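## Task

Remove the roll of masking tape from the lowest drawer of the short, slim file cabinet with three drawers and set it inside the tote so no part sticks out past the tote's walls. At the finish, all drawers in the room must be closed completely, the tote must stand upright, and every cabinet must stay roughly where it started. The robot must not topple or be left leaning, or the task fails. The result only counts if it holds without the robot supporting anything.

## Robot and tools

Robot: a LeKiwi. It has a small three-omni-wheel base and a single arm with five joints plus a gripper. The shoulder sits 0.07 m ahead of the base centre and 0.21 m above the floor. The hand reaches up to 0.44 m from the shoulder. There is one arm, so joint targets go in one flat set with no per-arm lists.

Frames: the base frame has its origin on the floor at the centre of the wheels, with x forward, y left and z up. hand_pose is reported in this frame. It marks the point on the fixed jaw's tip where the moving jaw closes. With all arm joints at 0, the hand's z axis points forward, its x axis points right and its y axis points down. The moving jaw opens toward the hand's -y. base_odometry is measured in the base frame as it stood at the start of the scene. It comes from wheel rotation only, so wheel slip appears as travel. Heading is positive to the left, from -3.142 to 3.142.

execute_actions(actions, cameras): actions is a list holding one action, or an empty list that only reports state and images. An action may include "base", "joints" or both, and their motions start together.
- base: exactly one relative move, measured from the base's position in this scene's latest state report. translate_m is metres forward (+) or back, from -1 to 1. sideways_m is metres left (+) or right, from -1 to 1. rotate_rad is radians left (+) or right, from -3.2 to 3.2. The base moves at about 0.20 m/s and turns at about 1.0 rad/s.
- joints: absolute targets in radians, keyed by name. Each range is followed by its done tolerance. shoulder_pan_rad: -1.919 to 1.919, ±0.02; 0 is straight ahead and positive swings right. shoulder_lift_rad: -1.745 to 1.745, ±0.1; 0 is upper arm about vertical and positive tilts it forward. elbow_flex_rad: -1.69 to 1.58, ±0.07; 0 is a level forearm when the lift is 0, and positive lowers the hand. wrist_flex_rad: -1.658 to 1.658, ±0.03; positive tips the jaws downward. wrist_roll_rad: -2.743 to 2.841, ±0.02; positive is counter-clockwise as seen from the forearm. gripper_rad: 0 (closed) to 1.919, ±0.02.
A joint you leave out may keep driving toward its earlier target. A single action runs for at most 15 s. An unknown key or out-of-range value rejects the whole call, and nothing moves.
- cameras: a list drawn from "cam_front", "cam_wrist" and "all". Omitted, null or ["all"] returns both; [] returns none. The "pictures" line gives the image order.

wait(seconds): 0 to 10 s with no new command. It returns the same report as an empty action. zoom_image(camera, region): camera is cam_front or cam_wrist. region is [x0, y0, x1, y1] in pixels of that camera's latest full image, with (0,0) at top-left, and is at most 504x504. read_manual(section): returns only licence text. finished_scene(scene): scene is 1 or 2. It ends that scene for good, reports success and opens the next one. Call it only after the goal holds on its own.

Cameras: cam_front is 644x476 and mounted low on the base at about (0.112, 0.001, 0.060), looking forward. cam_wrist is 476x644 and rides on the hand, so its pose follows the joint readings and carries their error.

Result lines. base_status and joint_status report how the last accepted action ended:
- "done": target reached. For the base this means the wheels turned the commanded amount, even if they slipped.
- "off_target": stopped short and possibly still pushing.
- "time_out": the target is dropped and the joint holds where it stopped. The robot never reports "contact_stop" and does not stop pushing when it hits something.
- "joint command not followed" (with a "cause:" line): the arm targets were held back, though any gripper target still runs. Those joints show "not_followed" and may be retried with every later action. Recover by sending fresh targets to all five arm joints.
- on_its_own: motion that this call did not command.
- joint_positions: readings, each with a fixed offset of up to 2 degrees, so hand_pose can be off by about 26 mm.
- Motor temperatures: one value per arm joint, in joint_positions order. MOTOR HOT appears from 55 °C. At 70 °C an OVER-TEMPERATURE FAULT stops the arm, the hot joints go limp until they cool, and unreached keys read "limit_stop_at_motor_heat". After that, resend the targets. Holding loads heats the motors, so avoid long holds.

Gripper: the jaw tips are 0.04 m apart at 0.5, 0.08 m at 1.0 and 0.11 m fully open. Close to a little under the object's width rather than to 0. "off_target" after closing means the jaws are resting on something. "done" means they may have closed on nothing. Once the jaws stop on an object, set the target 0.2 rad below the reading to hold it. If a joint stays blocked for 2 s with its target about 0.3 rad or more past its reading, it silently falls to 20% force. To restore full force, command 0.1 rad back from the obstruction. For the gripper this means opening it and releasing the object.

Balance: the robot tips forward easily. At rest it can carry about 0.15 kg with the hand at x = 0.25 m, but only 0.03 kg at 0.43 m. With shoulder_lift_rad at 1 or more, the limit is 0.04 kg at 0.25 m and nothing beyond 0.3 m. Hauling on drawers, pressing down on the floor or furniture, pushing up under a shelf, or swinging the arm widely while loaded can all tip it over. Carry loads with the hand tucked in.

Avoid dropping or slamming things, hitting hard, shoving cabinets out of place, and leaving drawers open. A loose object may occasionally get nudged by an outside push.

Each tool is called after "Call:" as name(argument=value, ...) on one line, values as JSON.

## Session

Call:
execute_actions(actions=[])

Scene clock: 0.00 s.
Motor temperatures (°C, as the motors report them): [24 24 25 24 25]
base_odometry: x=+0.000 y=+0.000 heading=+0.000 (m, m, rad; odometry frame)
base_status: not commanded
joint_positions: shoulder_pan_rad=-0.191 shoulder_lift_rad=-1.530 elbow_flex_rad=-0.254 wrist_flex_rad=+1.387 wrist_roll_rad=-1.529 gripper_rad=+1.920
joint_status: not commanded
hand_pose: x=+0.0985 y=+0.0140 z=+0.4340 quat_wxyz=(+0.828, -0.051, +0.552, +0.082) (m; base frame)
pictures: cam_front, cam_wrist
camera_calibration (this result's frames):
cam_wrist: T_world_to_cam=[[0.21512, -0.975546, -0.0450926, 0.00987053], [-0.142166, 0.0143992, -0.989738, 0.461031], [0.966184, 0.219323, -0.135592, 0.0293976], [0, 0, 0, 1]] pos_world=[0.0350161, -0.00345688, 0.460731]
Images, in order (width x height): cam_front 644x476, cam_wrist 476x644.

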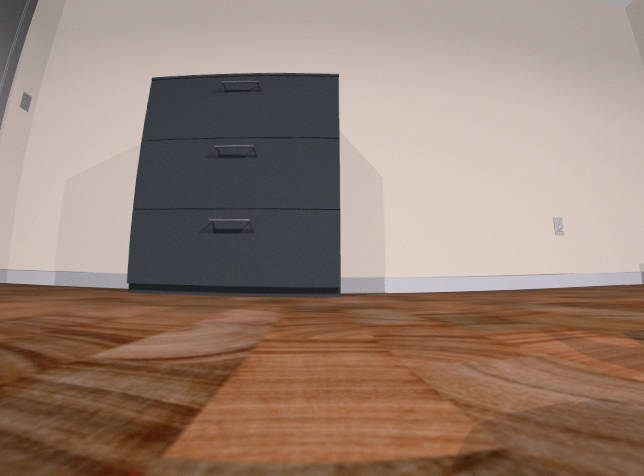

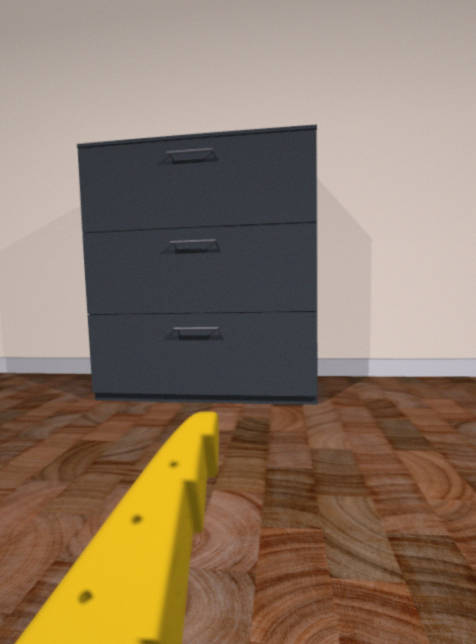

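Call:
execute_actions(actions=[{"base":{"rotate_rad":-1.5}}], cameras=["cam_front"])

Call:
execute_actions(actions=[{"base":{"rotate_rad":-1.6}}], cameras=["cam_front"])

Call:
execute_actions(actions=[{"base":{"rotate_rad":-1.6}}], cameras=["cam_front"])

Scene clock: 14.00 s.
Motor temperatures (°C, as the motors report them): [24 24 25 24 25]
base_odometry: x=+0.000 y=+0.000 heading=-1.496 (m, m, rad; odometry frame)
base_status: done
joint_positions: shoulder_pan_rad=-0.191 shoulder_lift_rad=-1.530 elbow_flex_rad=-0.254 wrist_flex_rad=+1.387 wrist_roll_rad=-1.529 gripper_rad=+1.920
joint_status: not commanded
hand_pose: x=+0.0985 y=+0.0140 z=+0.4340 quat_wxyz=(+0.828, -0.051, +0.552, +0.082) (m; base frame)
pictures: cam_front
Images, in order (width x height): cam_front 644x476.

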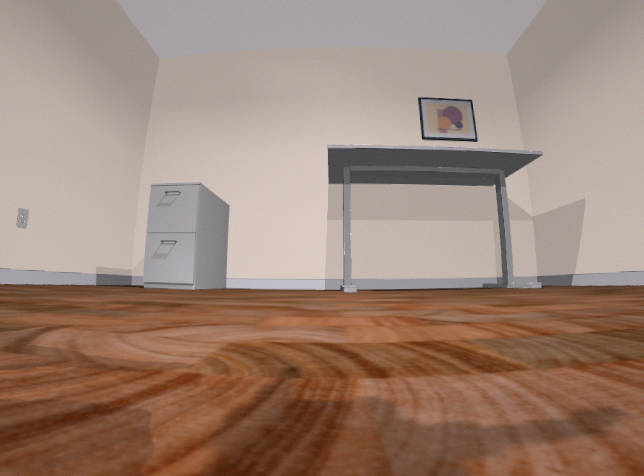

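Scene clock: 16.57 s.
Motor temperatures (°C, as the motors report them): [24 24 25 24 25]
base_odometry: x=+0.000 y=+0.000 heading=-3.092 (m, m, rad; odometry frame)
base_status: done
joint_positions: shoulder_pan_rad=-0.191 shoulder_lift_rad=-1.530 elbow_flex_rad=-0.254 wrist_flex_rad=+1.387 wrist_roll_rad=-1.529 gripper_rad=+1.920
joint_status: not commanded
hand_pose: x=+0.0985 y=+0.0140 z=+0.4340 quat_wxyz=(+0.828, -0.051, +0.552, +0.082) (m; base frame)
pictures: cam_front
Images, in order (width x height): cam_front 644x476.

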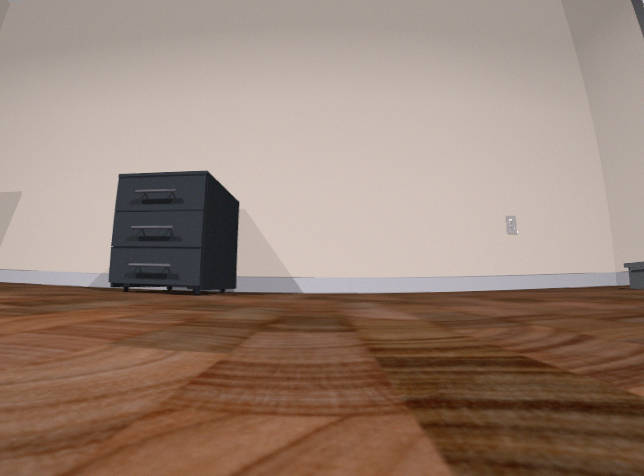

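Scene clock: 19.13 s.
Motor temperatures (°C, as the motors report them): [24 24 25 24 25]
base_odometry: x=+0.000 y=+0.000 heading=+1.595 (m, m, rad; odometry frame)
base_status: done
joint_positions: shoulder_pan_rad=-0.191 shoulder_lift_rad=-1.530 elbow_flex_rad=-0.254 wrist_flex_rad=+1.387 wrist_roll_rad=-1.529 gripper_rad=+1.920
joint_status: not commanded
hand_pose: x=+0.0985 y=+0.0140 z=+0.4340 quat_wxyz=(+0.828, -0.051, +0.552, +0.082) (m; base frame)
pictures: cam_front
Images, in order (width x height): cam_front 644x476.

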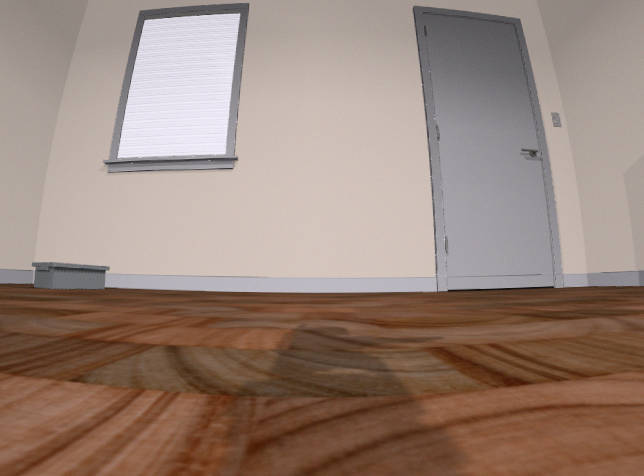

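Call:
execute_actions(actions=[{"base":{"rotate_rad":1.547},"joints":{"shoulder_pan_rad":0,"shoulder_lift_rad":0,"elbow_flex_rad":1.42,"wrist_flex_rad":-0.85,"wrist_roll_rad":0,"gripper_rad":0.8}}], cameras=[])

Call:
execute_actions(actions=[{"base":{"sideways_m":0.75}}], cameras=[])

Call:
execute_actions(actions=[{"base":{"translate_m":0.7}}], cameras=["cam_front"])

Scene clock: 39.17 s.
Motor temperatures (°C, as the motors report them): [24 24 24 24 25]
base_odometry: x=+0.000 y=+0.000 heading=+3.138 (m, m, rad; odometry frame)
base_status: done
joint_positions: shoulder_pan_rad=-0.009 shoulder_lift_rad=+0.001 elbow_flex_rad=+1.420 wrist_flex_rad=-0.834 wrist_roll_rad=-0.006 gripper_rad=+0.812
joint_status: all done
hand_pose: x=+0.2801 y=+0.0019 z=+0.0934 quat_wxyz=(+0.344, -0.609, +0.637, -0.323) (m; base frame)
pictures: none
No camera images: the call's "cameras" was empty. Leave "cameras" out to get every camera's image.

Scene clock: 43.90 s.
Motor temperatures (°C, as the motors report them): [24 24 24 24 25]
base_odometry: x=-0.004 y=-0.749 heading=+3.136 (m, m, rad; odometry frame)
base_status: done
joint_positions: shoulder_pan_rad=-0.009 shoulder_lift_rad=+0.001 elbow_flex_rad=+1.420 wrist_flex_rad=-0.834 wrist_roll_rad=-0.006 gripper_rad=+0.811
joint_status: not commanded
hand_pose: x=+0.2801 y=+0.0019 z=+0.0934 quat_wxyz=(+0.344, -0.609, +0.637, -0.323) (m; base frame)
pictures: none
No camera images: the call's "cameras" was empty. Leave "cameras" out to get every camera's image.

Scene clock: 48.37 s.
Motor temperatures (°C, as the motors report them): [24 24 24 24 25]
base_odometry: x=-0.704 y=-0.745 heading=+3.136 (m, m, rad; odometry frame)
base_status: done
joint_positions: shoulder_pan_rad=-0.009 shoulder_lift_rad=+0.001 elbow_flex_rad=+1.420 wrist_flex_rad=-0.834 wrist_roll_rad=-0.006 gripper_rad=+0.811
joint_status: not commanded
hand_pose: x=+0.2801 y=+0.0019 z=+0.0934 quat_wxyz=(+0.344, -0.609, +0.637, -0.323) (m; base frame)
pictures: cam_front
Images, in order (width x height): cam_front 644x476.

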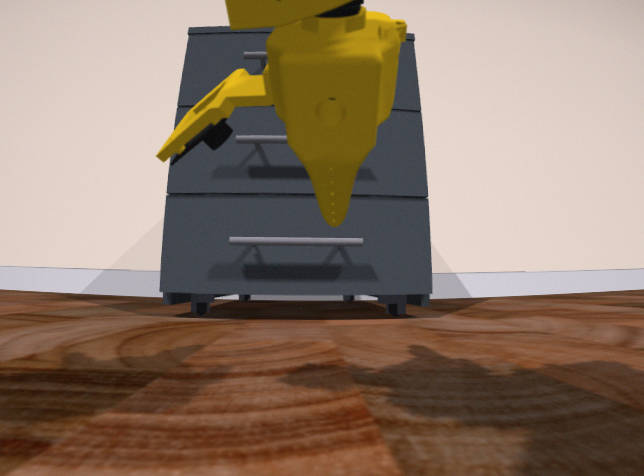

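Call:
execute_actions(actions=[{"base":{"sideways_m":0.036}}], cameras=[])

Call:
execute_actions(actions=[{"base":{"translate_m":0.18}}])

Scene clock: 62.00 s.
Motor temperatures (°C, as the motors report them): [24 24 24 24 25]
base_odometry: x=-0.704 y=-0.781 heading=+3.134 (m, m, rad; odometry frame)
base_status: done
joint_positions: shoulder_pan_rad=-0.009 shoulder_lift_rad=+0.001 elbow_flex_rad=+1.420 wrist_flex_rad=-0.834 wrist_roll_rad=-0.006 gripper_rad=+0.811
joint_status: not commanded
hand_pose: x=+0.2801 y=+0.0019 z=+0.0934 quat_wxyz=(+0.344, -0.609, +0.637, -0.323) (m; base frame)
pictures: none
No camera images: the call's "cameras" was empty. Leave "cameras" out to get every camera's image.

Scene clock: 63.87 s.
Motor temperatures (°C, as the motors report them): [24 24 24 24 25]
base_odometry: x=-0.883 y=-0.779 heading=+3.134 (m, m, rad; odometry frame)
base_status: done
joint_positions: shoulder_pan_rad=-0.009 shoulder_lift_rad=+0.001 elbow_flex_rad=+1.420 wrist_flex_rad=-0.834 wrist_roll_rad=-0.006 gripper_rad=+0.811
joint_status: not commanded
hand_pose: x=+0.2801 y=+0.0019 z=+0.0934 quat_wxyz=(+0.344, -0.609, +0.637, -0.323) (m; base frame)
pictures: cam_front, cam_wrist
camera_calibration (this result's frames):
cam_wrist: T_world_to_cam=[[0.557044, -0.0941922, 0.825124, -0.235068], [-0.461492, -0.861132, 0.213252, 0.128608], [0.690454, -0.499579, -0.523157, -0.0748529], [0, 0, 0, 1]] pos_world=[0.241977, 0.0512116, 0.127375]
Images, in order (width x height): cam_front 644x476, cam_wrist 476x644.

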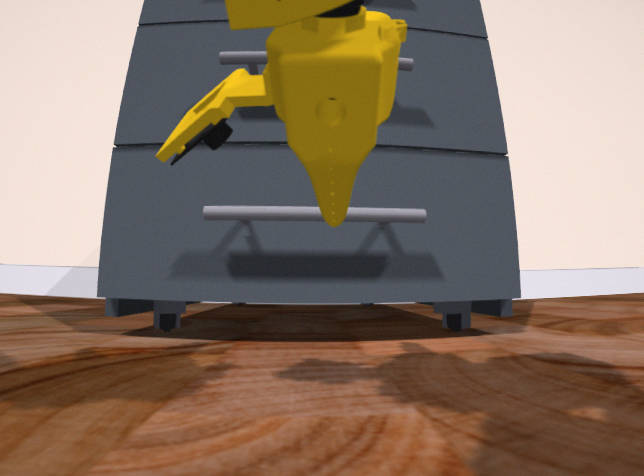

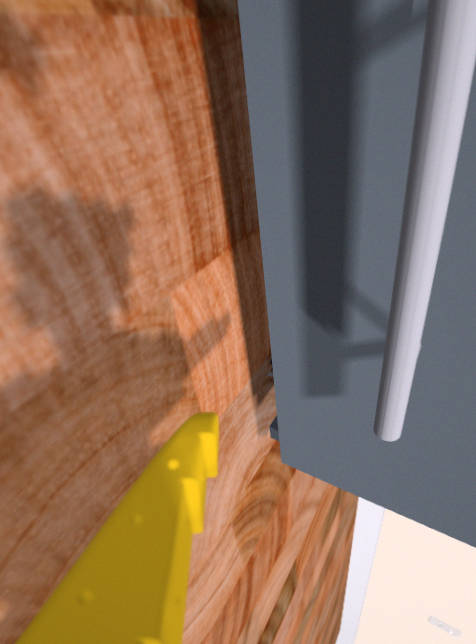

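Call:
execute_actions(actions=[{"base":{"translate_m":0.075}}])

Scene clock: 77.93 s.
Motor temperatures (°C, as the motors report them): [24 24 24 24 25]
base_odometry: x=-0.958 y=-0.779 heading=+3.134 (m, m, rad; odometry frame)
base_status: done
joint_positions: shoulder_pan_rad=-0.009 shoulder_lift_rad=+0.001 elbow_flex_rad=+1.420 wrist_flex_rad=-0.834 wrist_roll_rad=-0.006 gripper_rad=+0.811
joint_status: not commanded
hand_pose: x=+0.2801 y=+0.0019 z=+0.0934 quat_wxyz=(+0.344, -0.609, +0.637, -0.323) (m; base frame)
pictures: cam_front, cam_wrist
camera_calibration (this result's frames):
cam_wrist: T_world_to_cam=[[0.557044, -0.0941922, 0.825124, -0.235068], [-0.461492, -0.861132, 0.213252, 0.128608], [0.690454, -0.499579, -0.523157, -0.0748529], [0, 0, 0, 1]] pos_world=[0.241977, 0.0512116, 0.127375]
Images, in order (width x height): cam_front 644x476, cam_wrist 476x644.

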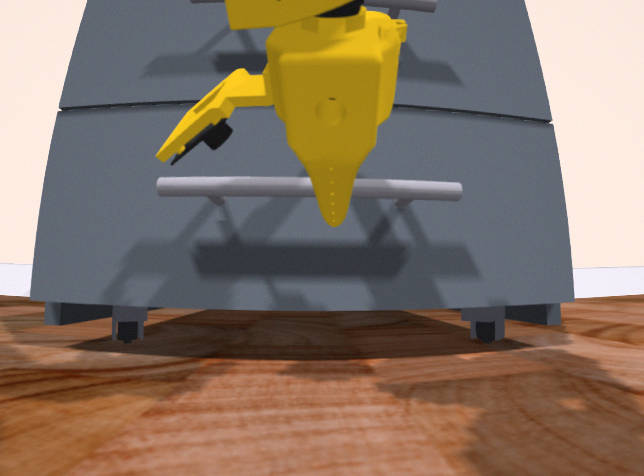

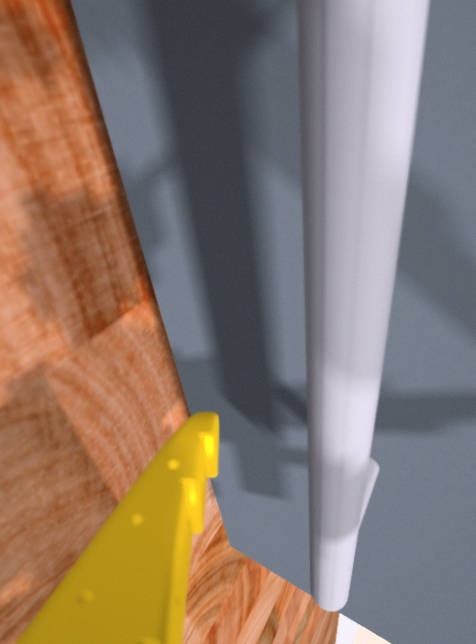

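Call:
execute_actions(actions=[{"base":{"rotate_rad":0.03}}], cameras=[])

Call:
execute_actions(actions=[{"base":{"translate_m":0.022}}], cameras=[])

Call:
execute_actions(actions=[{"joints":{"gripper_rad":0.0}}])

Scene clock: 88.27 s.
Motor temperatures (°C, as the motors report them): [24 24 24 24 25]
base_odometry: x=-0.958 y=-0.779 heading=-3.122 (m, m, rad; odometry frame)
base_status: done
joint_positions: shoulder_pan_rad=-0.009 shoulder_lift_rad=+0.001 elbow_flex_rad=+1.420 wrist_flex_rad=-0.834 wrist_roll_rad=-0.006 gripper_rad=+0.811
joint_status: not commanded
hand_pose: x=+0.2801 y=+0.0019 z=+0.0934 quat_wxyz=(+0.344, -0.609, +0.637, -0.323) (m; base frame)
pictures: none
No camera images: the call's "cameras" was empty. Leave "cameras" out to get every camera's image.

Scene clock: 89.13 s.
Motor temperatures (°C, as the motors report them): [24 24 24 24 25]
base_odometry: x=-0.979 y=-0.780 heading=-3.121 (m, m, rad; odometry frame)
base_status: done
joint_positions: shoulder_pan_rad=-0.009 shoulder_lift_rad=+0.002 elbow_flex_rad=+1.443 wrist_flex_rad=-0.841 wrist_roll_rad=-0.004 gripper_rad=+0.811
joint_status: not commanded
hand_pose: x=+0.2754 y=+0.0018 z=+0.0906 quat_wxyz=(+0.339, -0.612, +0.640, -0.319) (m; base frame)
pictures: none
No camera images: the call's "cameras" was empty. Leave "cameras" out to get every camera's image.

Scene clock: 90.13 s.
Motor temperatures (°C, as the motors report them): [24 24 24 24 25]
base_odometry: x=-0.979 y=-0.779 heading=-3.122 (m, m, rad; odometry frame)
base_status: not commanded
joint_positions: shoulder_pan_rad=-0.007 shoulder_lift_rad=-0.012 elbow_flex_rad=+1.400 wrist_flex_rad=-0.855 wrist_roll_rad=-0.003 gripper_rad=+0.066
joint_status: gripper_rad off_target (ended at +0.066, target +0.000)
hand_pose: x=+0.2879 y=+0.0016 z=+0.1017 quat_wxyz=(+0.361, -0.600, +0.627, -0.340) (m; base frame)
pictures: cam_front, cam_wrist
camera_calibration (this result's frames):
cam_wrist: T_world_to_cam=[[0.51195, -0.0923117, 0.854041, -0.236254], [-0.472243, -0.860737, 0.190047, 0.135643], [0.717561, -0.500609, -0.484248, -0.0878146], [0, 0, 0, 1]] pos_world=[0.248019, 0.0509836, 0.133468]
Images, in order (width x height): cam_front 644x476, cam_wrist 476x644.

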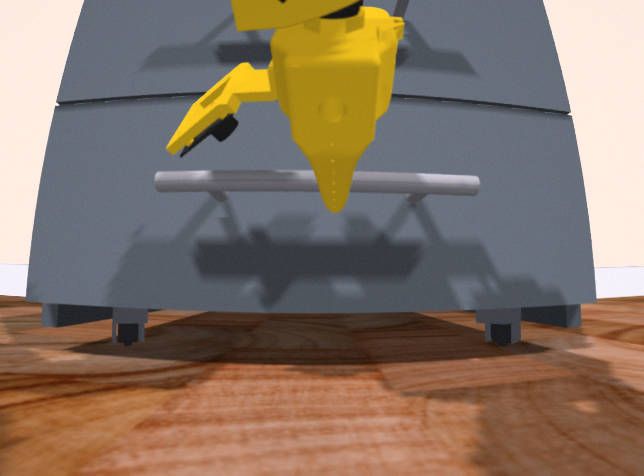

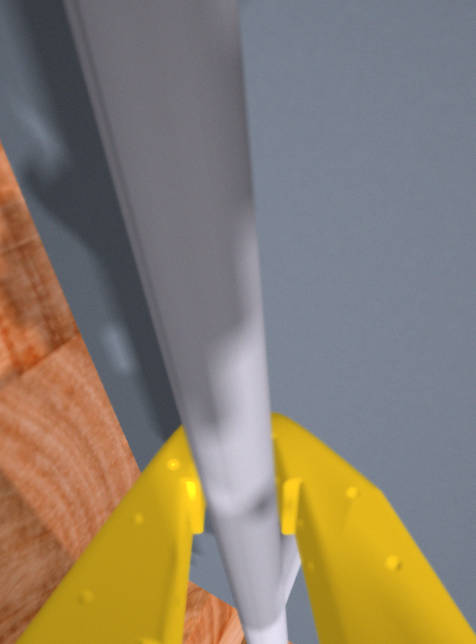

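Gripped. Pull less than fully, to save on slow closing; first check contents.

Call:
execute_actions(actions=[{"base":{"translate_m":-0.23}}], cameras=["cam_front"])

Call:
execute_actions(actions=[{"joints":{"gripper_rad":0.8}}], cameras=[])

Call:
execute_actions(actions=[{"base":{"translate_m":-0.17}}], cameras=[])

Call:
execute_actions(actions=[{"joints":{"shoulder_lift_rad":-0.2,"elbow_flex_rad":-0.7,"wrist_flex_rad":1.6,"wrist_roll_rad":-1.55,"gripper_rad":1.0}}], cameras=[])

Call:
execute_actions(actions=[{"base":{"translate_m":0.2}}])

Scene clock: 116.30 s.
Motor temperatures (°C, as the motors report them): [24 24 24 24 25]
base_odometry: x=-0.750 y=-0.775 heading=-3.121 (m, m, rad; odometry frame)
base_status: done
joint_positions: shoulder_pan_rad=-0.007 shoulder_lift_rad=-0.010 elbow_flex_rad=+1.401 wrist_flex_rad=-0.861 wrist_roll_rad=-0.003 gripper_rad=+0.055
joint_status: not commanded
hand_pose: x=+0.2880 y=+0.0016 z=+0.1020 quat_wxyz=(+0.362, -0.600, +0.627, -0.341) (m; base frame)
pictures: cam_front
Images, in order (width x height): cam_front 644x476.

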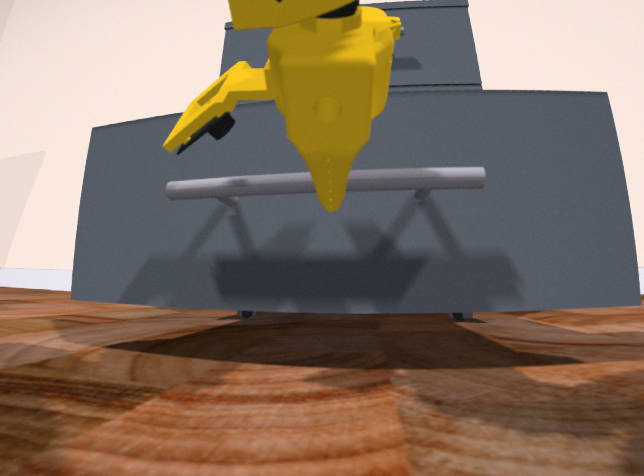

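Scene clock: 117.23 s.
Motor temperatures (°C, as the motors report them): [24 24 24 24 25]
base_odometry: x=-0.750 y=-0.775 heading=-3.121 (m, m, rad; odometry frame)
base_status: not commanded
joint_positions: shoulder_pan_rad=-0.007 shoulder_lift_rad=+0.013 elbow_flex_rad=+1.441 wrist_flex_rad=-0.848 wrist_roll_rad=-0.003 gripper_rad=+0.782
joint_status: all done
hand_pose: x=+0.2751 y=+0.0015 z=+0.0897 quat_wxyz=(+0.337, -0.613, +0.640, -0.318) (m; base frame)
pictures: none
No camera images: the call's "cameras" was empty. Leave "cameras" out to get every camera's image.

Scene clock: 119.07 s.
Motor temperatures (°C, as the motors report them): [24 24 24 24 25]
base_odometry: x=-0.580 y=-0.771 heading=-3.121 (m, m, rad; odometry frame)
base_status: done
joint_positions: shoulder_pan_rad=-0.007 shoulder_lift_rad=+0.013 elbow_flex_rad=+1.437 wrist_flex_rad=-0.848 wrist_roll_rad=-0.003 gripper_rad=+0.788
joint_status: not commanded
hand_pose: x=+0.2761 y=+0.0015 z=+0.0904 quat_wxyz=(+0.339, -0.612, +0.639, -0.320) (m; base frame)
pictures: none
No camera images: the call's "cameras" was empty. Leave "cameras" out to get every camera's image.

Scene clock: 121.30 s.
Motor temperatures (°C, as the motors report them): [24 24 24 24 25]
base_odometry: x=-0.580 y=-0.771 heading=-3.121 (m, m, rad; odometry frame)
base_status: not commanded
joint_positions: shoulder_pan_rad=-0.007 shoulder_lift_rad=-0.171 elbow_flex_rad=-0.671 wrist_flex_rad=+1.594 wrist_roll_rad=-1.544 gripper_rad=+0.988
joint_status: all done
hand_pose: x=+0.3089 y=+0.0094 z=+0.3190 quat_wxyz=(+0.398, +0.007, +0.917, +0.006) (m; base frame)
pictures: none
No camera images: the call's "cameras" was empty. Leave "cameras" out to get every camera's image.

Scene clock: 123.27 s.
Motor temperatures (°C, as the motors report them): [24 24 24 24 25]
base_odometry: x=-0.780 y=-0.776 heading=-3.121 (m, m, rad; odometry frame)
base_status: done
joint_positions: shoulder_pan_rad=-0.007 shoulder_lift_rad=-0.171 elbow_flex_rad=-0.671 wrist_flex_rad=+1.596 wrist_roll_rad=-1.544 gripper_rad=+0.988
joint_status: not commanded
hand_pose: x=+0.3087 y=+0.0094 z=+0.3188 quat_wxyz=(+0.397, +0.007, +0.918, +0.006) (m; base frame)
pictures: cam_front, cam_wrist
camera_calibration (this result's frames):
cam_wrist: T_world_to_cam=[[-0.0340318, -0.998006, -0.0531607, 0.0347379], [-0.95929, 0.0475407, -0.278393, 0.40208], [0.280365, 0.0415223, -0.958995, 0.287537], [0, 0, 0, 1]] pos_world=[0.306278, 0.00361423, 0.38953]
Images, in order (width x height): cam_front 644x476, cam_wrist 476x644.

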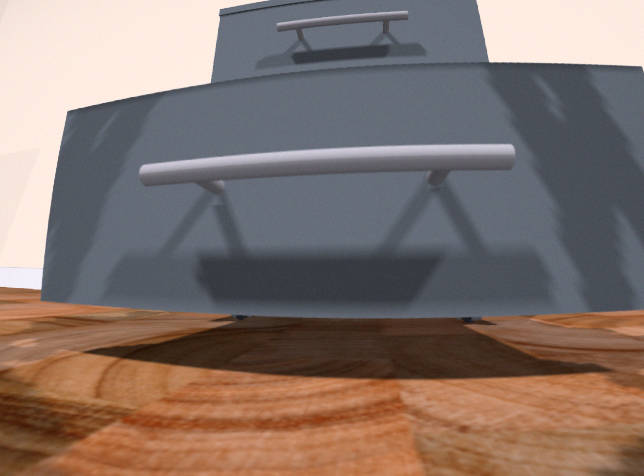

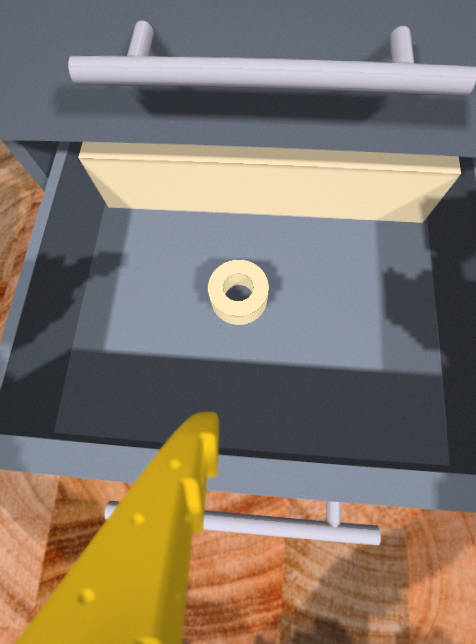

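Call:
execute_actions(actions=[{"base":{"sideways_m":0.041}}], cameras=[])

Call:
execute_actions(actions=[{"base":{"translate_m":0.105}}], cameras=[])

Call:
execute_actions(actions=[{"joints":{"shoulder_lift_rad":0.35,"elbow_flex_rad":-0.4,"wrist_flex_rad":1.55}}])

Scene clock: 141.30 s.
Motor temperatures (°C, as the motors report them): [24 24 25 24 25]
base_odometry: x=-0.779 y=-0.816 heading=-3.123 (m, m, rad; odometry frame)
base_status: done
joint_positions: shoulder_pan_rad=-0.007 shoulder_lift_rad=-0.171 elbow_flex_rad=-0.671 wrist_flex_rad=+1.596 wrist_roll_rad=-1.544 gripper_rad=+0.988
joint_status: not commanded
hand_pose: x=+0.3087 y=+0.0094 z=+0.3188 quat_wxyz=(+0.397, +0.007, +0.918, +0.006) (m; base frame)
pictures: none
No camera images: the call's "cameras" was empty. Leave "cameras" out to get every camera's image.

Scene clock: 142.80 s.
Motor temperatures (°C, as the motors report them): [24 24 25 24 25]
base_odometry: x=-0.884 y=-0.818 heading=-3.123 (m, m, rad; odometry frame)
base_status: done
joint_positions: shoulder_pan_rad=-0.007 shoulder_lift_rad=-0.171 elbow_flex_rad=-0.671 wrist_flex_rad=+1.596 wrist_roll_rad=-1.544 gripper_rad=+0.988
joint_status: not commanded
hand_pose: x=+0.3087 y=+0.0094 z=+0.3188 quat_wxyz=(+0.397, +0.007, +0.918, +0.006) (m; base frame)
pictures: none
No camera images: the call's "cameras" was empty. Leave "cameras" out to get every camera's image.

Scene clock: 143.73 s.
Motor temperatures (°C, as the motors report them): [24 24 25 24 25]
base_odometry: x=-0.884 y=-0.818 heading=-3.123 (m, m, rad; odometry frame)
base_status: not commanded
joint_positions: shoulder_pan_rad=-0.006 shoulder_lift_rad=+0.229 elbow_flex_rad=-0.461 wrist_flex_rad=+1.529 wrist_roll_rad=-1.547 gripper_rad=+0.988
joint_status: shoulder_lift_rad off_target (ended at +0.229, target +0.350); the others done
hand_pose: x=+0.3237 y=+0.0092 z=+0.1936 quat_wxyz=(+0.137, +0.010, +0.991, +0.002) (m; base frame)
pictures: cam_front, cam_wrist
camera_calibration (this result's frames):
cam_wrist: T_world_to_cam=[[-0.0600673, -0.997879, -0.0251026, 0.0313016], [-0.964976, 0.0516163, 0.25721, 0.279728], [-0.255369, 0.0396733, -0.966029, 0.338122], [0, 0, 0, 1]] pos_world=[0.358157, 0.00338223, 0.255472]
Images, in order (width x height): cam_front 644x476, cam_wrist 476x644.

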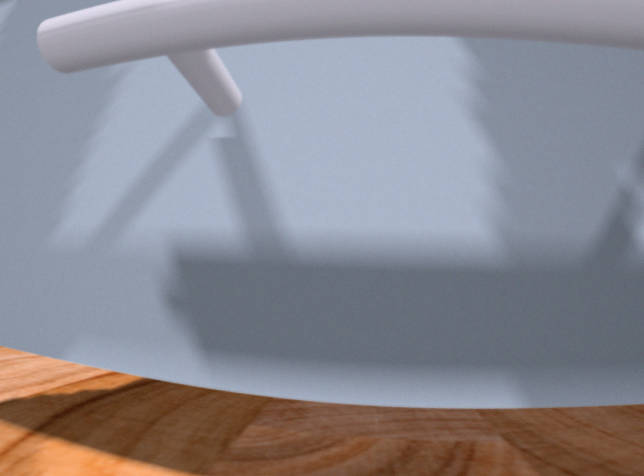

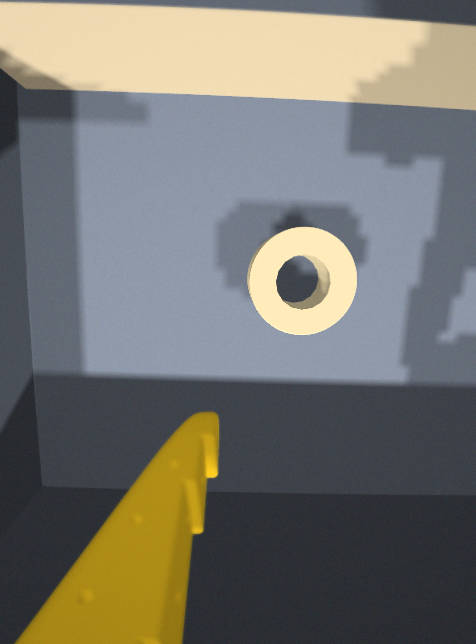

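Call:
execute_actions(actions=[{"joints":{"shoulder_lift_rad":0.05,"elbow_flex_rad":-0.3,"wrist_flex_rad":1.6}}], cameras=[])

Call:
execute_actions(actions=[{"joints":{"wrist_roll_rad":0.0,"shoulder_pan_rad":0.11,"gripper_rad":0.9}}], cameras=[])

Call:
execute_actions(actions=[{"joints":{"shoulder_lift_rad":0.26,"elbow_flex_rad":-0.2,"wrist_flex_rad":1.5}}], cameras=["cam_wrist"])

Scene clock: 172.53 s.
Motor temperatures (°C, as the motors report them): [24 25 25 24 25]
base_odometry: x=-0.884 y=-0.818 heading=-3.122 (m, m, rad; odometry frame)
base_status: not commanded
joint_positions: shoulder_pan_rad=-0.006 shoulder_lift_rad=+0.048 elbow_flex_rad=-0.314 wrist_flex_rad=+1.588 wrist_roll_rad=-1.547 gripper_rad=+0.988
joint_status: all done
hand_pose: x=+0.2989 y=+0.0090 z=+0.2048 quat_wxyz=(+0.124, +0.010, +0.992, +0.002) (m; base frame)
pictures: none
No camera images: the call's "cameras" was empty. Leave "cameras" out to get every camera's image.

Scene clock: 174.43 s.
Motor temperatures (°C, as the motors report them): [24 25 25 24 25]
base_odometry: x=-0.884 y=-0.818 heading=-3.122 (m, m, rad; odometry frame)
base_status: not commanded
joint_positions: shoulder_pan_rad=+0.111 shoulder_lift_rad=+0.059 elbow_flex_rad=-0.295 wrist_flex_rad=+1.601 wrist_roll_rad=-0.006 gripper_rad=+0.912
joint_status: all done
hand_pose: x=+0.2857 y=-0.0244 z=+0.1975 quat_wxyz=(+0.071, -0.643, +0.759, -0.075) (m; base frame)
pictures: none
No camera images: the call's "cameras" was empty. Leave "cameras" out to get every camera's image.

Scene clock: 175.13 s.
Motor temperatures (°C, as the motors report them): [24 25 25 24 25]
base_odometry: x=-0.884 y=-0.818 heading=-3.122 (m, m, rad; odometry frame)
base_status: not commanded
joint_positions: shoulder_pan_rad=+0.111 shoulder_lift_rad=+0.272 elbow_flex_rad=-0.194 wrist_flex_rad=+1.509 wrist_roll_rad=-0.006 gripper_rad=+0.912
joint_status: all done
hand_pose: x=+0.2777 y=-0.0235 z=+0.1441 quat_wxyz=(-0.006, -0.646, +0.763, +0.006) (m; base frame)
pictures: cam_wrist
camera_calibration (this result's frames):
cam_wrist: T_world_to_cam=[[0.977743, -0.208612, -0.0223739, -0.275372], [-0.168339, -0.843665, 0.509796, -0.0288367], [-0.125225, -0.494682, -0.860005, 0.215823], [0, 0, 0, 1]] pos_world=[0.291415, 0.0249895, 0.194148]
Images, in order (width x height): cam_wrist 476x644.

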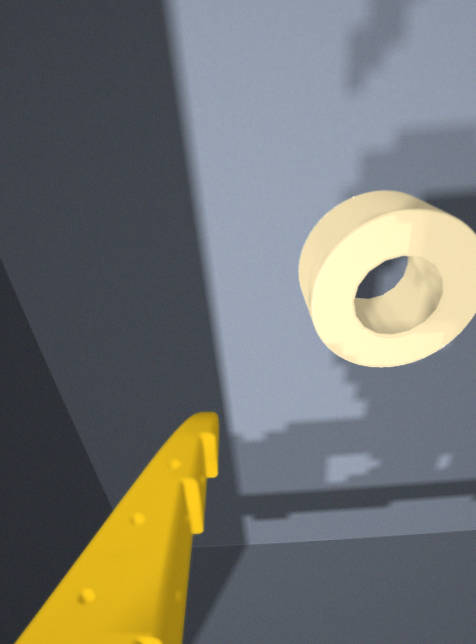

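Call:
execute_actions(actions=[{"joints":{"shoulder_pan_rad":0.14,"shoulder_lift_rad":0.53,"elbow_flex_rad":-0.33,"wrist_flex_rad":1.38,"gripper_rad":1.0}}], cameras=["cam_wrist"])

Scene clock: 187.40 s.
Motor temperatures (°C, as the motors report them): [24 25 25 24 25]
base_odometry: x=-0.884 y=-0.818 heading=-3.122 (m, m, rad; odometry frame)
base_status: not commanded
joint_positions: shoulder_pan_rad=+0.129 shoulder_lift_rad=+0.547 elbow_flex_rad=-0.300 wrist_flex_rad=+1.389 wrist_roll_rad=-0.006 gripper_rad=+0.988
joint_status: all done
hand_pose: x=+0.2917 y=-0.0292 z=+0.1029 quat_wxyz=(-0.022, -0.639, +0.769, +0.024) (m; base frame)
pictures: cam_wrist
camera_calibration (this result's frames):
cam_wrist: T_world_to_cam=[[0.97146, -0.226277, -0.0711612, -0.284799], [-0.158946, -0.843664, 0.512804, -0.0134029], [-0.176072, -0.486858, -0.855551, 0.193922], [0, 0, 0, 1]] pos_world=[0.308684, 0.0186615, 0.152517]
Images, in order (width x height): cam_wrist 476x644.

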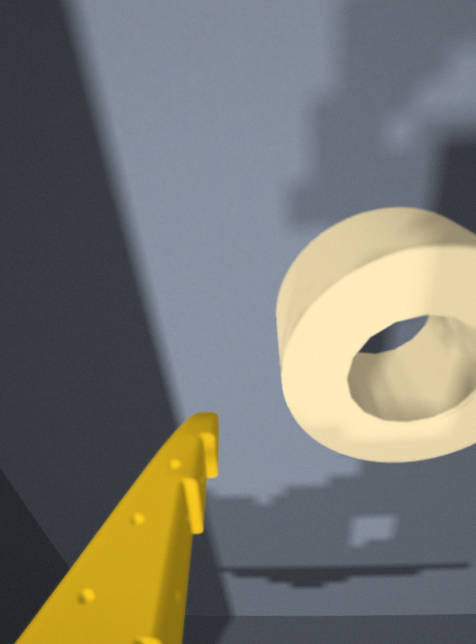

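Call:
execute_actions(actions=[{"joints":{"shoulder_pan_rad":0.175,"shoulder_lift_rad":0.65,"elbow_flex_rad":-0.23,"wrist_flex_rad":1.16}}], cameras=["cam_wrist"])

Scene clock: 207.70 s.
Motor temperatures (°C, as the motors report them): [24 25 25 24 25]
base_odometry: x=-0.884 y=-0.818 heading=-3.122 (m, m, rad; odometry frame)
base_status: not commanded
joint_positions: shoulder_pan_rad=+0.165 shoulder_lift_rad=+0.665 elbow_flex_rad=-0.225 wrist_flex_rad=+1.180 wrist_roll_rad=-0.006 gripper_rad=+0.989
joint_status: all done
hand_pose: x=+0.2941 y=-0.0377 z=+0.0675 quat_wxyz=(-0.017, -0.625, +0.780, +0.019) (m; base frame)
pictures: cam_wrist
camera_calibration (this result's frames):
cam_wrist: T_world_to_cam=[[0.963835, -0.260563, -0.0559281, -0.291699], [-0.196361, -0.836243, 0.511996, 0.00929798], [-0.180177, -0.482498, -0.857165, 0.161408], [0, 0, 0, 1]] pos_world=[0.312058, 0.0096483, 0.117279]
Images, in order (width x height): cam_wrist 476x644.

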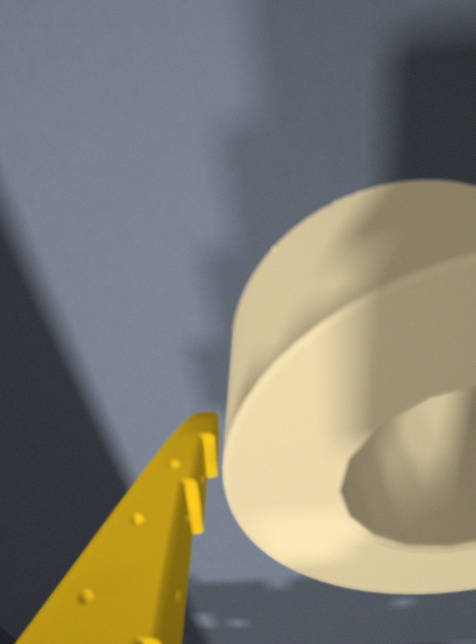

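Call:
execute_actions(actions=[{"joints":{"gripper_rad":0.4}}], cameras=["cam_wrist"])

Scene clock: 215.53 s.
Motor temperatures (°C, as the motors report them): [24 25 25 24 25]
base_odometry: x=-0.884 y=-0.818 heading=-3.122 (m, m, rad; odometry frame)
base_status: not commanded
joint_positions: shoulder_pan_rad=+0.166 shoulder_lift_rad=+0.662 elbow_flex_rad=-0.229 wrist_flex_rad=+1.160 wrist_roll_rad=-0.006 gripper_rad=+0.417
joint_status: all done
hand_pose: x=+0.2986 y=-0.0388 z=+0.0684 quat_wxyz=(-0.007, -0.625, +0.781, +0.008) (m; base frame)
pictures: cam_wrist
camera_calibration (this result's frames):
cam_wrist: T_world_to_cam=[[0.964584, -0.262234, -0.0284776, -0.298425], [-0.211562, -0.833605, 0.510239, 0.0135728], [-0.157541, -0.486143, -0.859561, 0.155678], [0, 0, 0, 1]] pos_world=[0.315253, 0.00873861, 0.118391]
Images, in order (width x height): cam_wrist 476x644.

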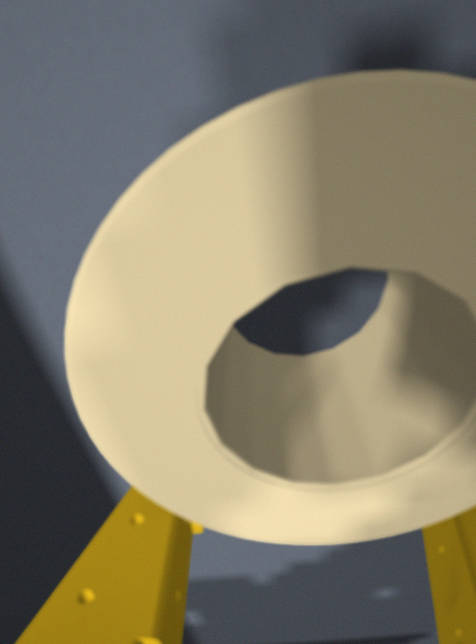

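Call:
execute_actions(actions=[{"joints":{"gripper_rad":1.0}}], cameras=[])

Call:
execute_actions(actions=[{"joints":{"shoulder_lift_rad":0.4,"elbow_flex_rad":-0.3,"wrist_flex_rad":1.48}}], cameras=["cam_wrist"])

Scene clock: 227.43 s.
Motor temperatures (°C, as the motors report them): [24 25 25 24 25]
base_odometry: x=-0.884 y=-0.818 heading=-3.122 (m, m, rad; odometry frame)
base_status: not commanded
joint_positions: shoulder_pan_rad=+0.166 shoulder_lift_rad=+0.662 elbow_flex_rad=-0.228 wrist_flex_rad=+1.160 wrist_roll_rad=-0.006 gripper_rad=+0.987
joint_status: all done
hand_pose: x=+0.2983 y=-0.0388 z=+0.0682 quat_wxyz=(-0.008, -0.625, +0.781, +0.009) (m; base frame)
pictures: none
No camera images: the call's "cameras" was empty. Leave "cameras" out to get every camera's image.

Scene clock: 228.33 s.
Motor temperatures (°C, as the motors report them): [24 25 25 24 25]
base_odometry: x=-0.884 y=-0.818 heading=-3.122 (m, m, rad; odometry frame)
base_status: not commanded
joint_positions: shoulder_pan_rad=+0.166 shoulder_lift_rad=+0.449 elbow_flex_rad=-0.272 wrist_flex_rad=+1.472 wrist_roll_rad=-0.006 gripper_rad=+0.988
joint_status: all done
hand_pose: x=+0.2819 y=-0.0360 z=+0.1202 quat_wxyz=(-0.026, -0.625, +0.780, +0.029) (m; base frame)
pictures: cam_wrist
camera_calibration (this result's frames):
cam_wrist: T_world_to_cam=[[0.961538, -0.261723, -0.0833359, -0.272585], [-0.183682, -0.838284, 0.513363, -0.0224841], [-0.204218, -0.478311, -0.854116, 0.211754], [0, 0, 0, 1]] pos_world=[0.301215, 0.0110943, 0.169689]
Images, in order (width x height): cam_wrist 476x644.

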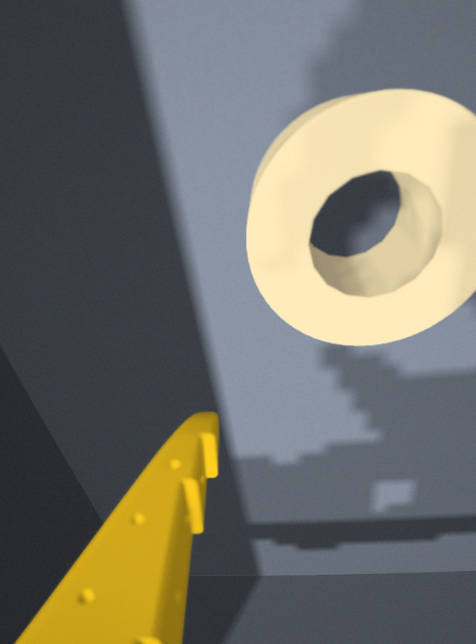

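Call:
execute_actions(actions=[{"joints":{"shoulder_pan_rad":0.065,"shoulder_lift_rad":0.51,"elbow_flex_rad":-0.35,"wrist_flex_rad":1.2,"gripper_rad":0.55}}], cameras=["cam_wrist"])

Scene clock: 260.50 s.
Motor temperatures (°C, as the motors report them): [24 25 25 24 25]
base_odometry: x=-0.884 y=-0.818 heading=-3.122 (m, m, rad; odometry frame)
base_status: not commanded
joint_positions: shoulder_pan_rad=+0.076 shoulder_lift_rad=+0.527 elbow_flex_rad=-0.318 wrist_flex_rad=+1.211 wrist_roll_rad=-0.006 gripper_rad=+0.562
joint_status: all done
hand_pose: x=+0.3269 y=-0.0197 z=+0.1094 quat_wxyz=(+0.053, -0.658, +0.749, -0.054) (m; base frame)
pictures: cam_wrist
camera_calibration (this result's frames):
cam_wrist: T_world_to_cam=[[0.974371, -0.173224, 0.143505, -0.339738], [-0.222048, -0.842735, 0.4904, 0.0199862], [0.0359872, -0.509697, -0.859601, 0.14099], [0, 0, 0, 1]] pos_world=[0.330395, 0.0298541, 0.160147]
Images, in order (width x height): cam_wrist 476x644.

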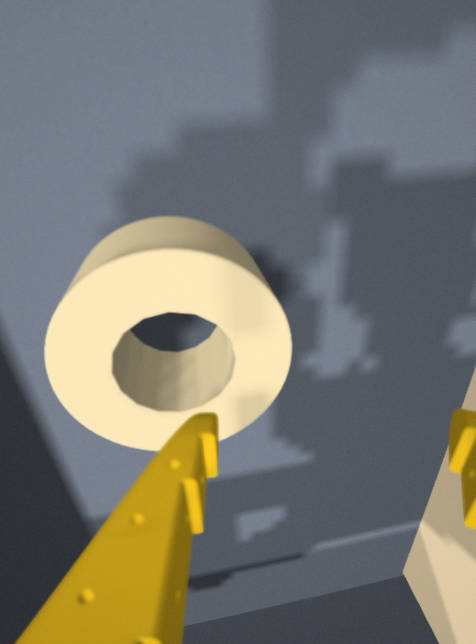

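Call:
execute_actions(actions=[{"joints":{"shoulder_pan_rad":0.035,"shoulder_lift_rad":0.56,"elbow_flex_rad":-0.32,"wrist_flex_rad":1.24}}], cameras=["cam_wrist"])

Scene clock: 275.23 s.
Motor temperatures (°C, as the motors report them): [24 26 25 24 25]
base_odometry: x=-0.884 y=-0.818 heading=-3.122 (m, m, rad; odometry frame)
base_status: not commanded
joint_positions: shoulder_pan_rad=+0.045 shoulder_lift_rad=+0.577 elbow_flex_rad=-0.315 wrist_flex_rad=+1.231 wrist_roll_rad=-0.006 gripper_rad=+0.562
joint_status: all done
hand_pose: x=+0.3182 y=-0.0113 z=+0.0973 quat_wxyz=(+0.028, -0.671, +0.741, -0.027) (m; base frame)
pictures: cam_wrist
camera_calibration (this result's frames):
cam_wrist: T_world_to_cam=[[0.987107, -0.14361, 0.0706779, -0.324778], [-0.159627, -0.850794, 0.500668, 0.0101077], [-0.0117684, -0.505495, -0.862749, 0.150751], [0, 0, 0, 1]] pos_world=[0.323979, 0.0381621, 0.147954]
Images, in order (width x height): cam_wrist 476x644.

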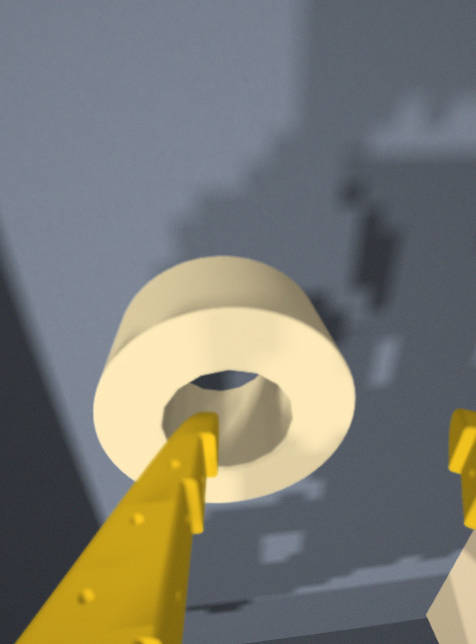

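Call:
execute_actions(actions=[{"joints":{"shoulder_lift_rad":0.63,"elbow_flex_rad":-0.27,"wrist_flex_rad":1.14}}], cameras=["cam_wrist"])

Scene clock: 284.67 s.
Motor temperatures (°C, as the motors report them): [24 26 25 24 25]
base_odometry: x=-0.884 y=-0.818 heading=-3.122 (m, m, rad; odometry frame)
base_status: not commanded
joint_positions: shoulder_pan_rad=+0.045 shoulder_lift_rad=+0.648 elbow_flex_rad=-0.264 wrist_flex_rad=+1.150 wrist_roll_rad=-0.006 gripper_rad=+0.562
joint_status: all done
hand_pose: x=+0.3126 y=-0.0111 z=+0.0754 quat_wxyz=(+0.013, -0.671, +0.741, -0.013) (m; base frame)
pictures: cam_wrist
camera_calibration (this result's frames):
cam_wrist: T_world_to_cam=[[0.989134, -0.143701, 0.0310448, -0.315281], [-0.139587, -0.851698, 0.5051, 0.0137962], [-0.0461425, -0.503945, -0.862503, 0.142637], [0, 0, 0, 1]] pos_world=[0.320363, 0.0383252, 0.125844]
Images, in order (width x height): cam_wrist 476x644.

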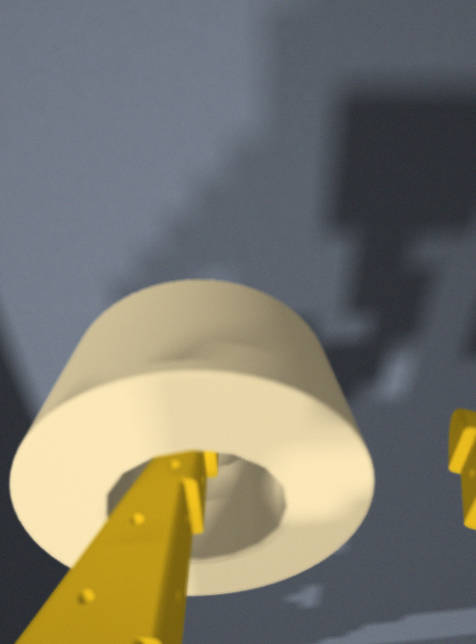

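In the hole. Close.

Call:
execute_actions(actions=[{"joints":{"gripper_rad":0.0}}], cameras=["cam_wrist"])

Scene clock: 290.77 s.
Motor temperatures (°C, as the motors report them): [24 26 25 24 25]
base_odometry: x=-0.884 y=-0.818 heading=-3.122 (m, m, rad; odometry frame)
base_status: not commanded
joint_positions: shoulder_pan_rad=+0.045 shoulder_lift_rad=+0.648 elbow_flex_rad=-0.264 wrist_flex_rad=+1.150 wrist_roll_rad=-0.006 gripper_rad=+0.137
joint_status: gripper_rad off_target (ended at +0.137, target +0.000)
hand_pose: x=+0.3126 y=-0.0111 z=+0.0754 quat_wxyz=(+0.013, -0.671, +0.741, -0.013) (m; base frame)
pictures: cam_wrist
camera_calibration (this result's frames):
cam_wrist: T_world_to_cam=[[0.989134, -0.143701, 0.0310448, -0.315281], [-0.139587, -0.851698, 0.5051, 0.0137962], [-0.0461425, -0.503945, -0.862503, 0.142637], [0, 0, 0, 1]] pos_world=[0.320363, 0.0383252, 0.125844]
Images, in order (width x height): cam_wrist 476x644.

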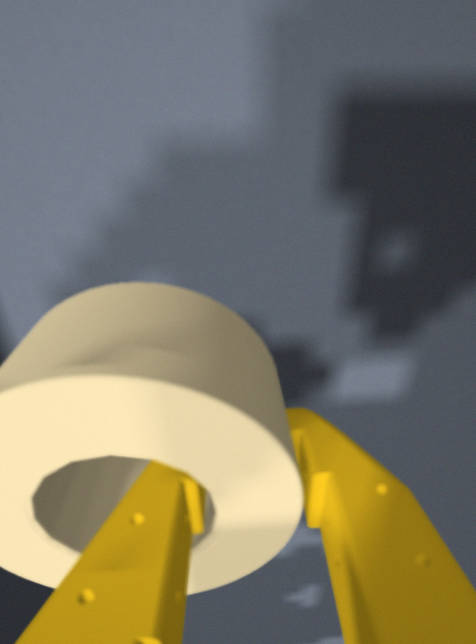

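Gripped. Lift, pulling hand back.

Call:
execute_actions(actions=[{"joints":{"shoulder_lift_rad":0.26,"elbow_flex_rad":-0.2,"wrist_flex_rad":1.5}}], cameras=[])

Call:
execute_actions(actions=[{"joints":{"shoulder_lift_rad":-0.3,"elbow_flex_rad":-0.35,"wrist_flex_rad":1.6}}], cameras=["cam_wrist"])

Call:
execute_actions(actions=[{"base":{"translate_m":-0.3}}])

Scene clock: 306.90 s.
Motor temperatures (°C, as the motors report them): [24 26 25 24 25]
base_odometry: x=-0.884 y=-0.818 heading=-3.122 (m, m, rad; odometry frame)
base_status: not commanded
joint_positions: shoulder_pan_rad=+0.045 shoulder_lift_rad=+0.311 elbow_flex_rad=-0.192 wrist_flex_rad=+1.490 wrist_roll_rad=-0.006 gripper_rad=+0.136
joint_status: all done
hand_pose: x=+0.2789 y=-0.0095 z=+0.1367 quat_wxyz=(-0.013, -0.671, +0.741, +0.013) (m; base frame)
pictures: none
No camera images: the call's "cameras" was empty. Leave "cameras" out to get every camera's image.

Scene clock: 307.83 s.
Motor temperatures (°C, as the motors report them): [24 26 25 24 25]
base_odometry: x=-0.884 y=-0.818 heading=-3.122 (m, m, rad; odometry frame)
base_status: not commanded
joint_positions: shoulder_pan_rad=+0.045 shoulder_lift_rad=-0.266 elbow_flex_rad=-0.320 wrist_flex_rad=+1.596 wrist_roll_rad=-0.006 gripper_rad=+0.136
joint_status: all done
hand_pose: x=+0.2828 y=-0.0097 z=+0.2637 quat_wxyz=(+0.197, -0.645, +0.712, -0.195) (m; base frame)
pictures: cam_wrist
camera_calibration (this result's frames):
cam_wrist: T_world_to_cam=[[0.840779, -0.13701, 0.523755, -0.379307], [-0.378156, -0.840939, 0.387067, 0.0143669], [0.387414, -0.523498, -0.758854, 0.154207], [0, 0, 0, 1]] pos_world=[0.264604, 0.04084, 0.310124]
Images, in order (width x height): cam_wrist 476x644.

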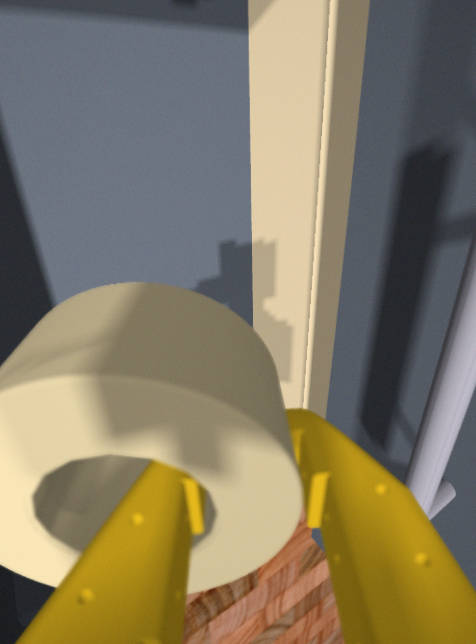

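Scene clock: 310.30 s.
Motor temperatures (°C, as the motors report them): [24 26 25 24 25]
base_odometry: x=-0.584 y=-0.812 heading=-3.123 (m, m, rad; odometry frame)
base_status: done
joint_positions: shoulder_pan_rad=+0.044 shoulder_lift_rad=-0.266 elbow_flex_rad=-0.320 wrist_flex_rad=+1.596 wrist_roll_rad=-0.006 gripper_rad=+0.136
joint_status: not commanded
hand_pose: x=+0.2828 y=-0.0094 z=+0.2637 quat_wxyz=(+0.197, -0.645, +0.712, -0.195) (m; base frame)
pictures: cam_front, cam_wrist
camera_calibration (this result's frames):
cam_wrist: T_world_to_cam=[[0.840988, -0.13572, 0.523755, -0.379321], [-0.376865, -0.841518, 0.387067, 0.0142804], [0.388216, -0.522903, -0.758854, 0.154153], [0, 0, 0, 1]] pos_world=[0.264541, 0.041143, 0.310124]
Images, in order (width x height): cam_front 644x476, cam_wrist 476x644.

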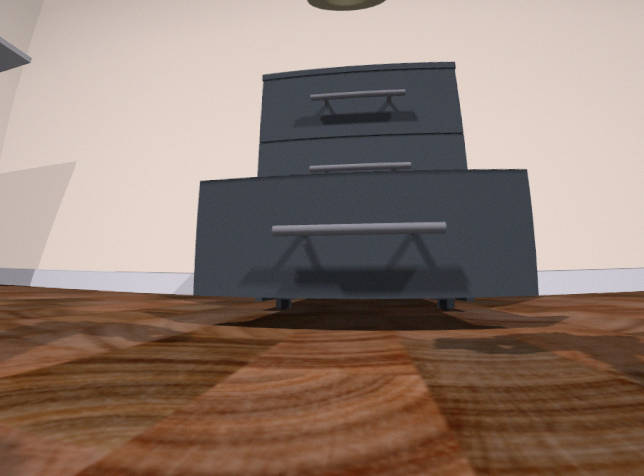

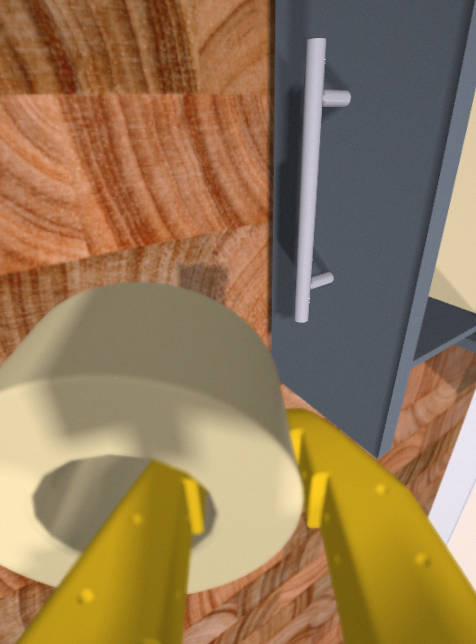

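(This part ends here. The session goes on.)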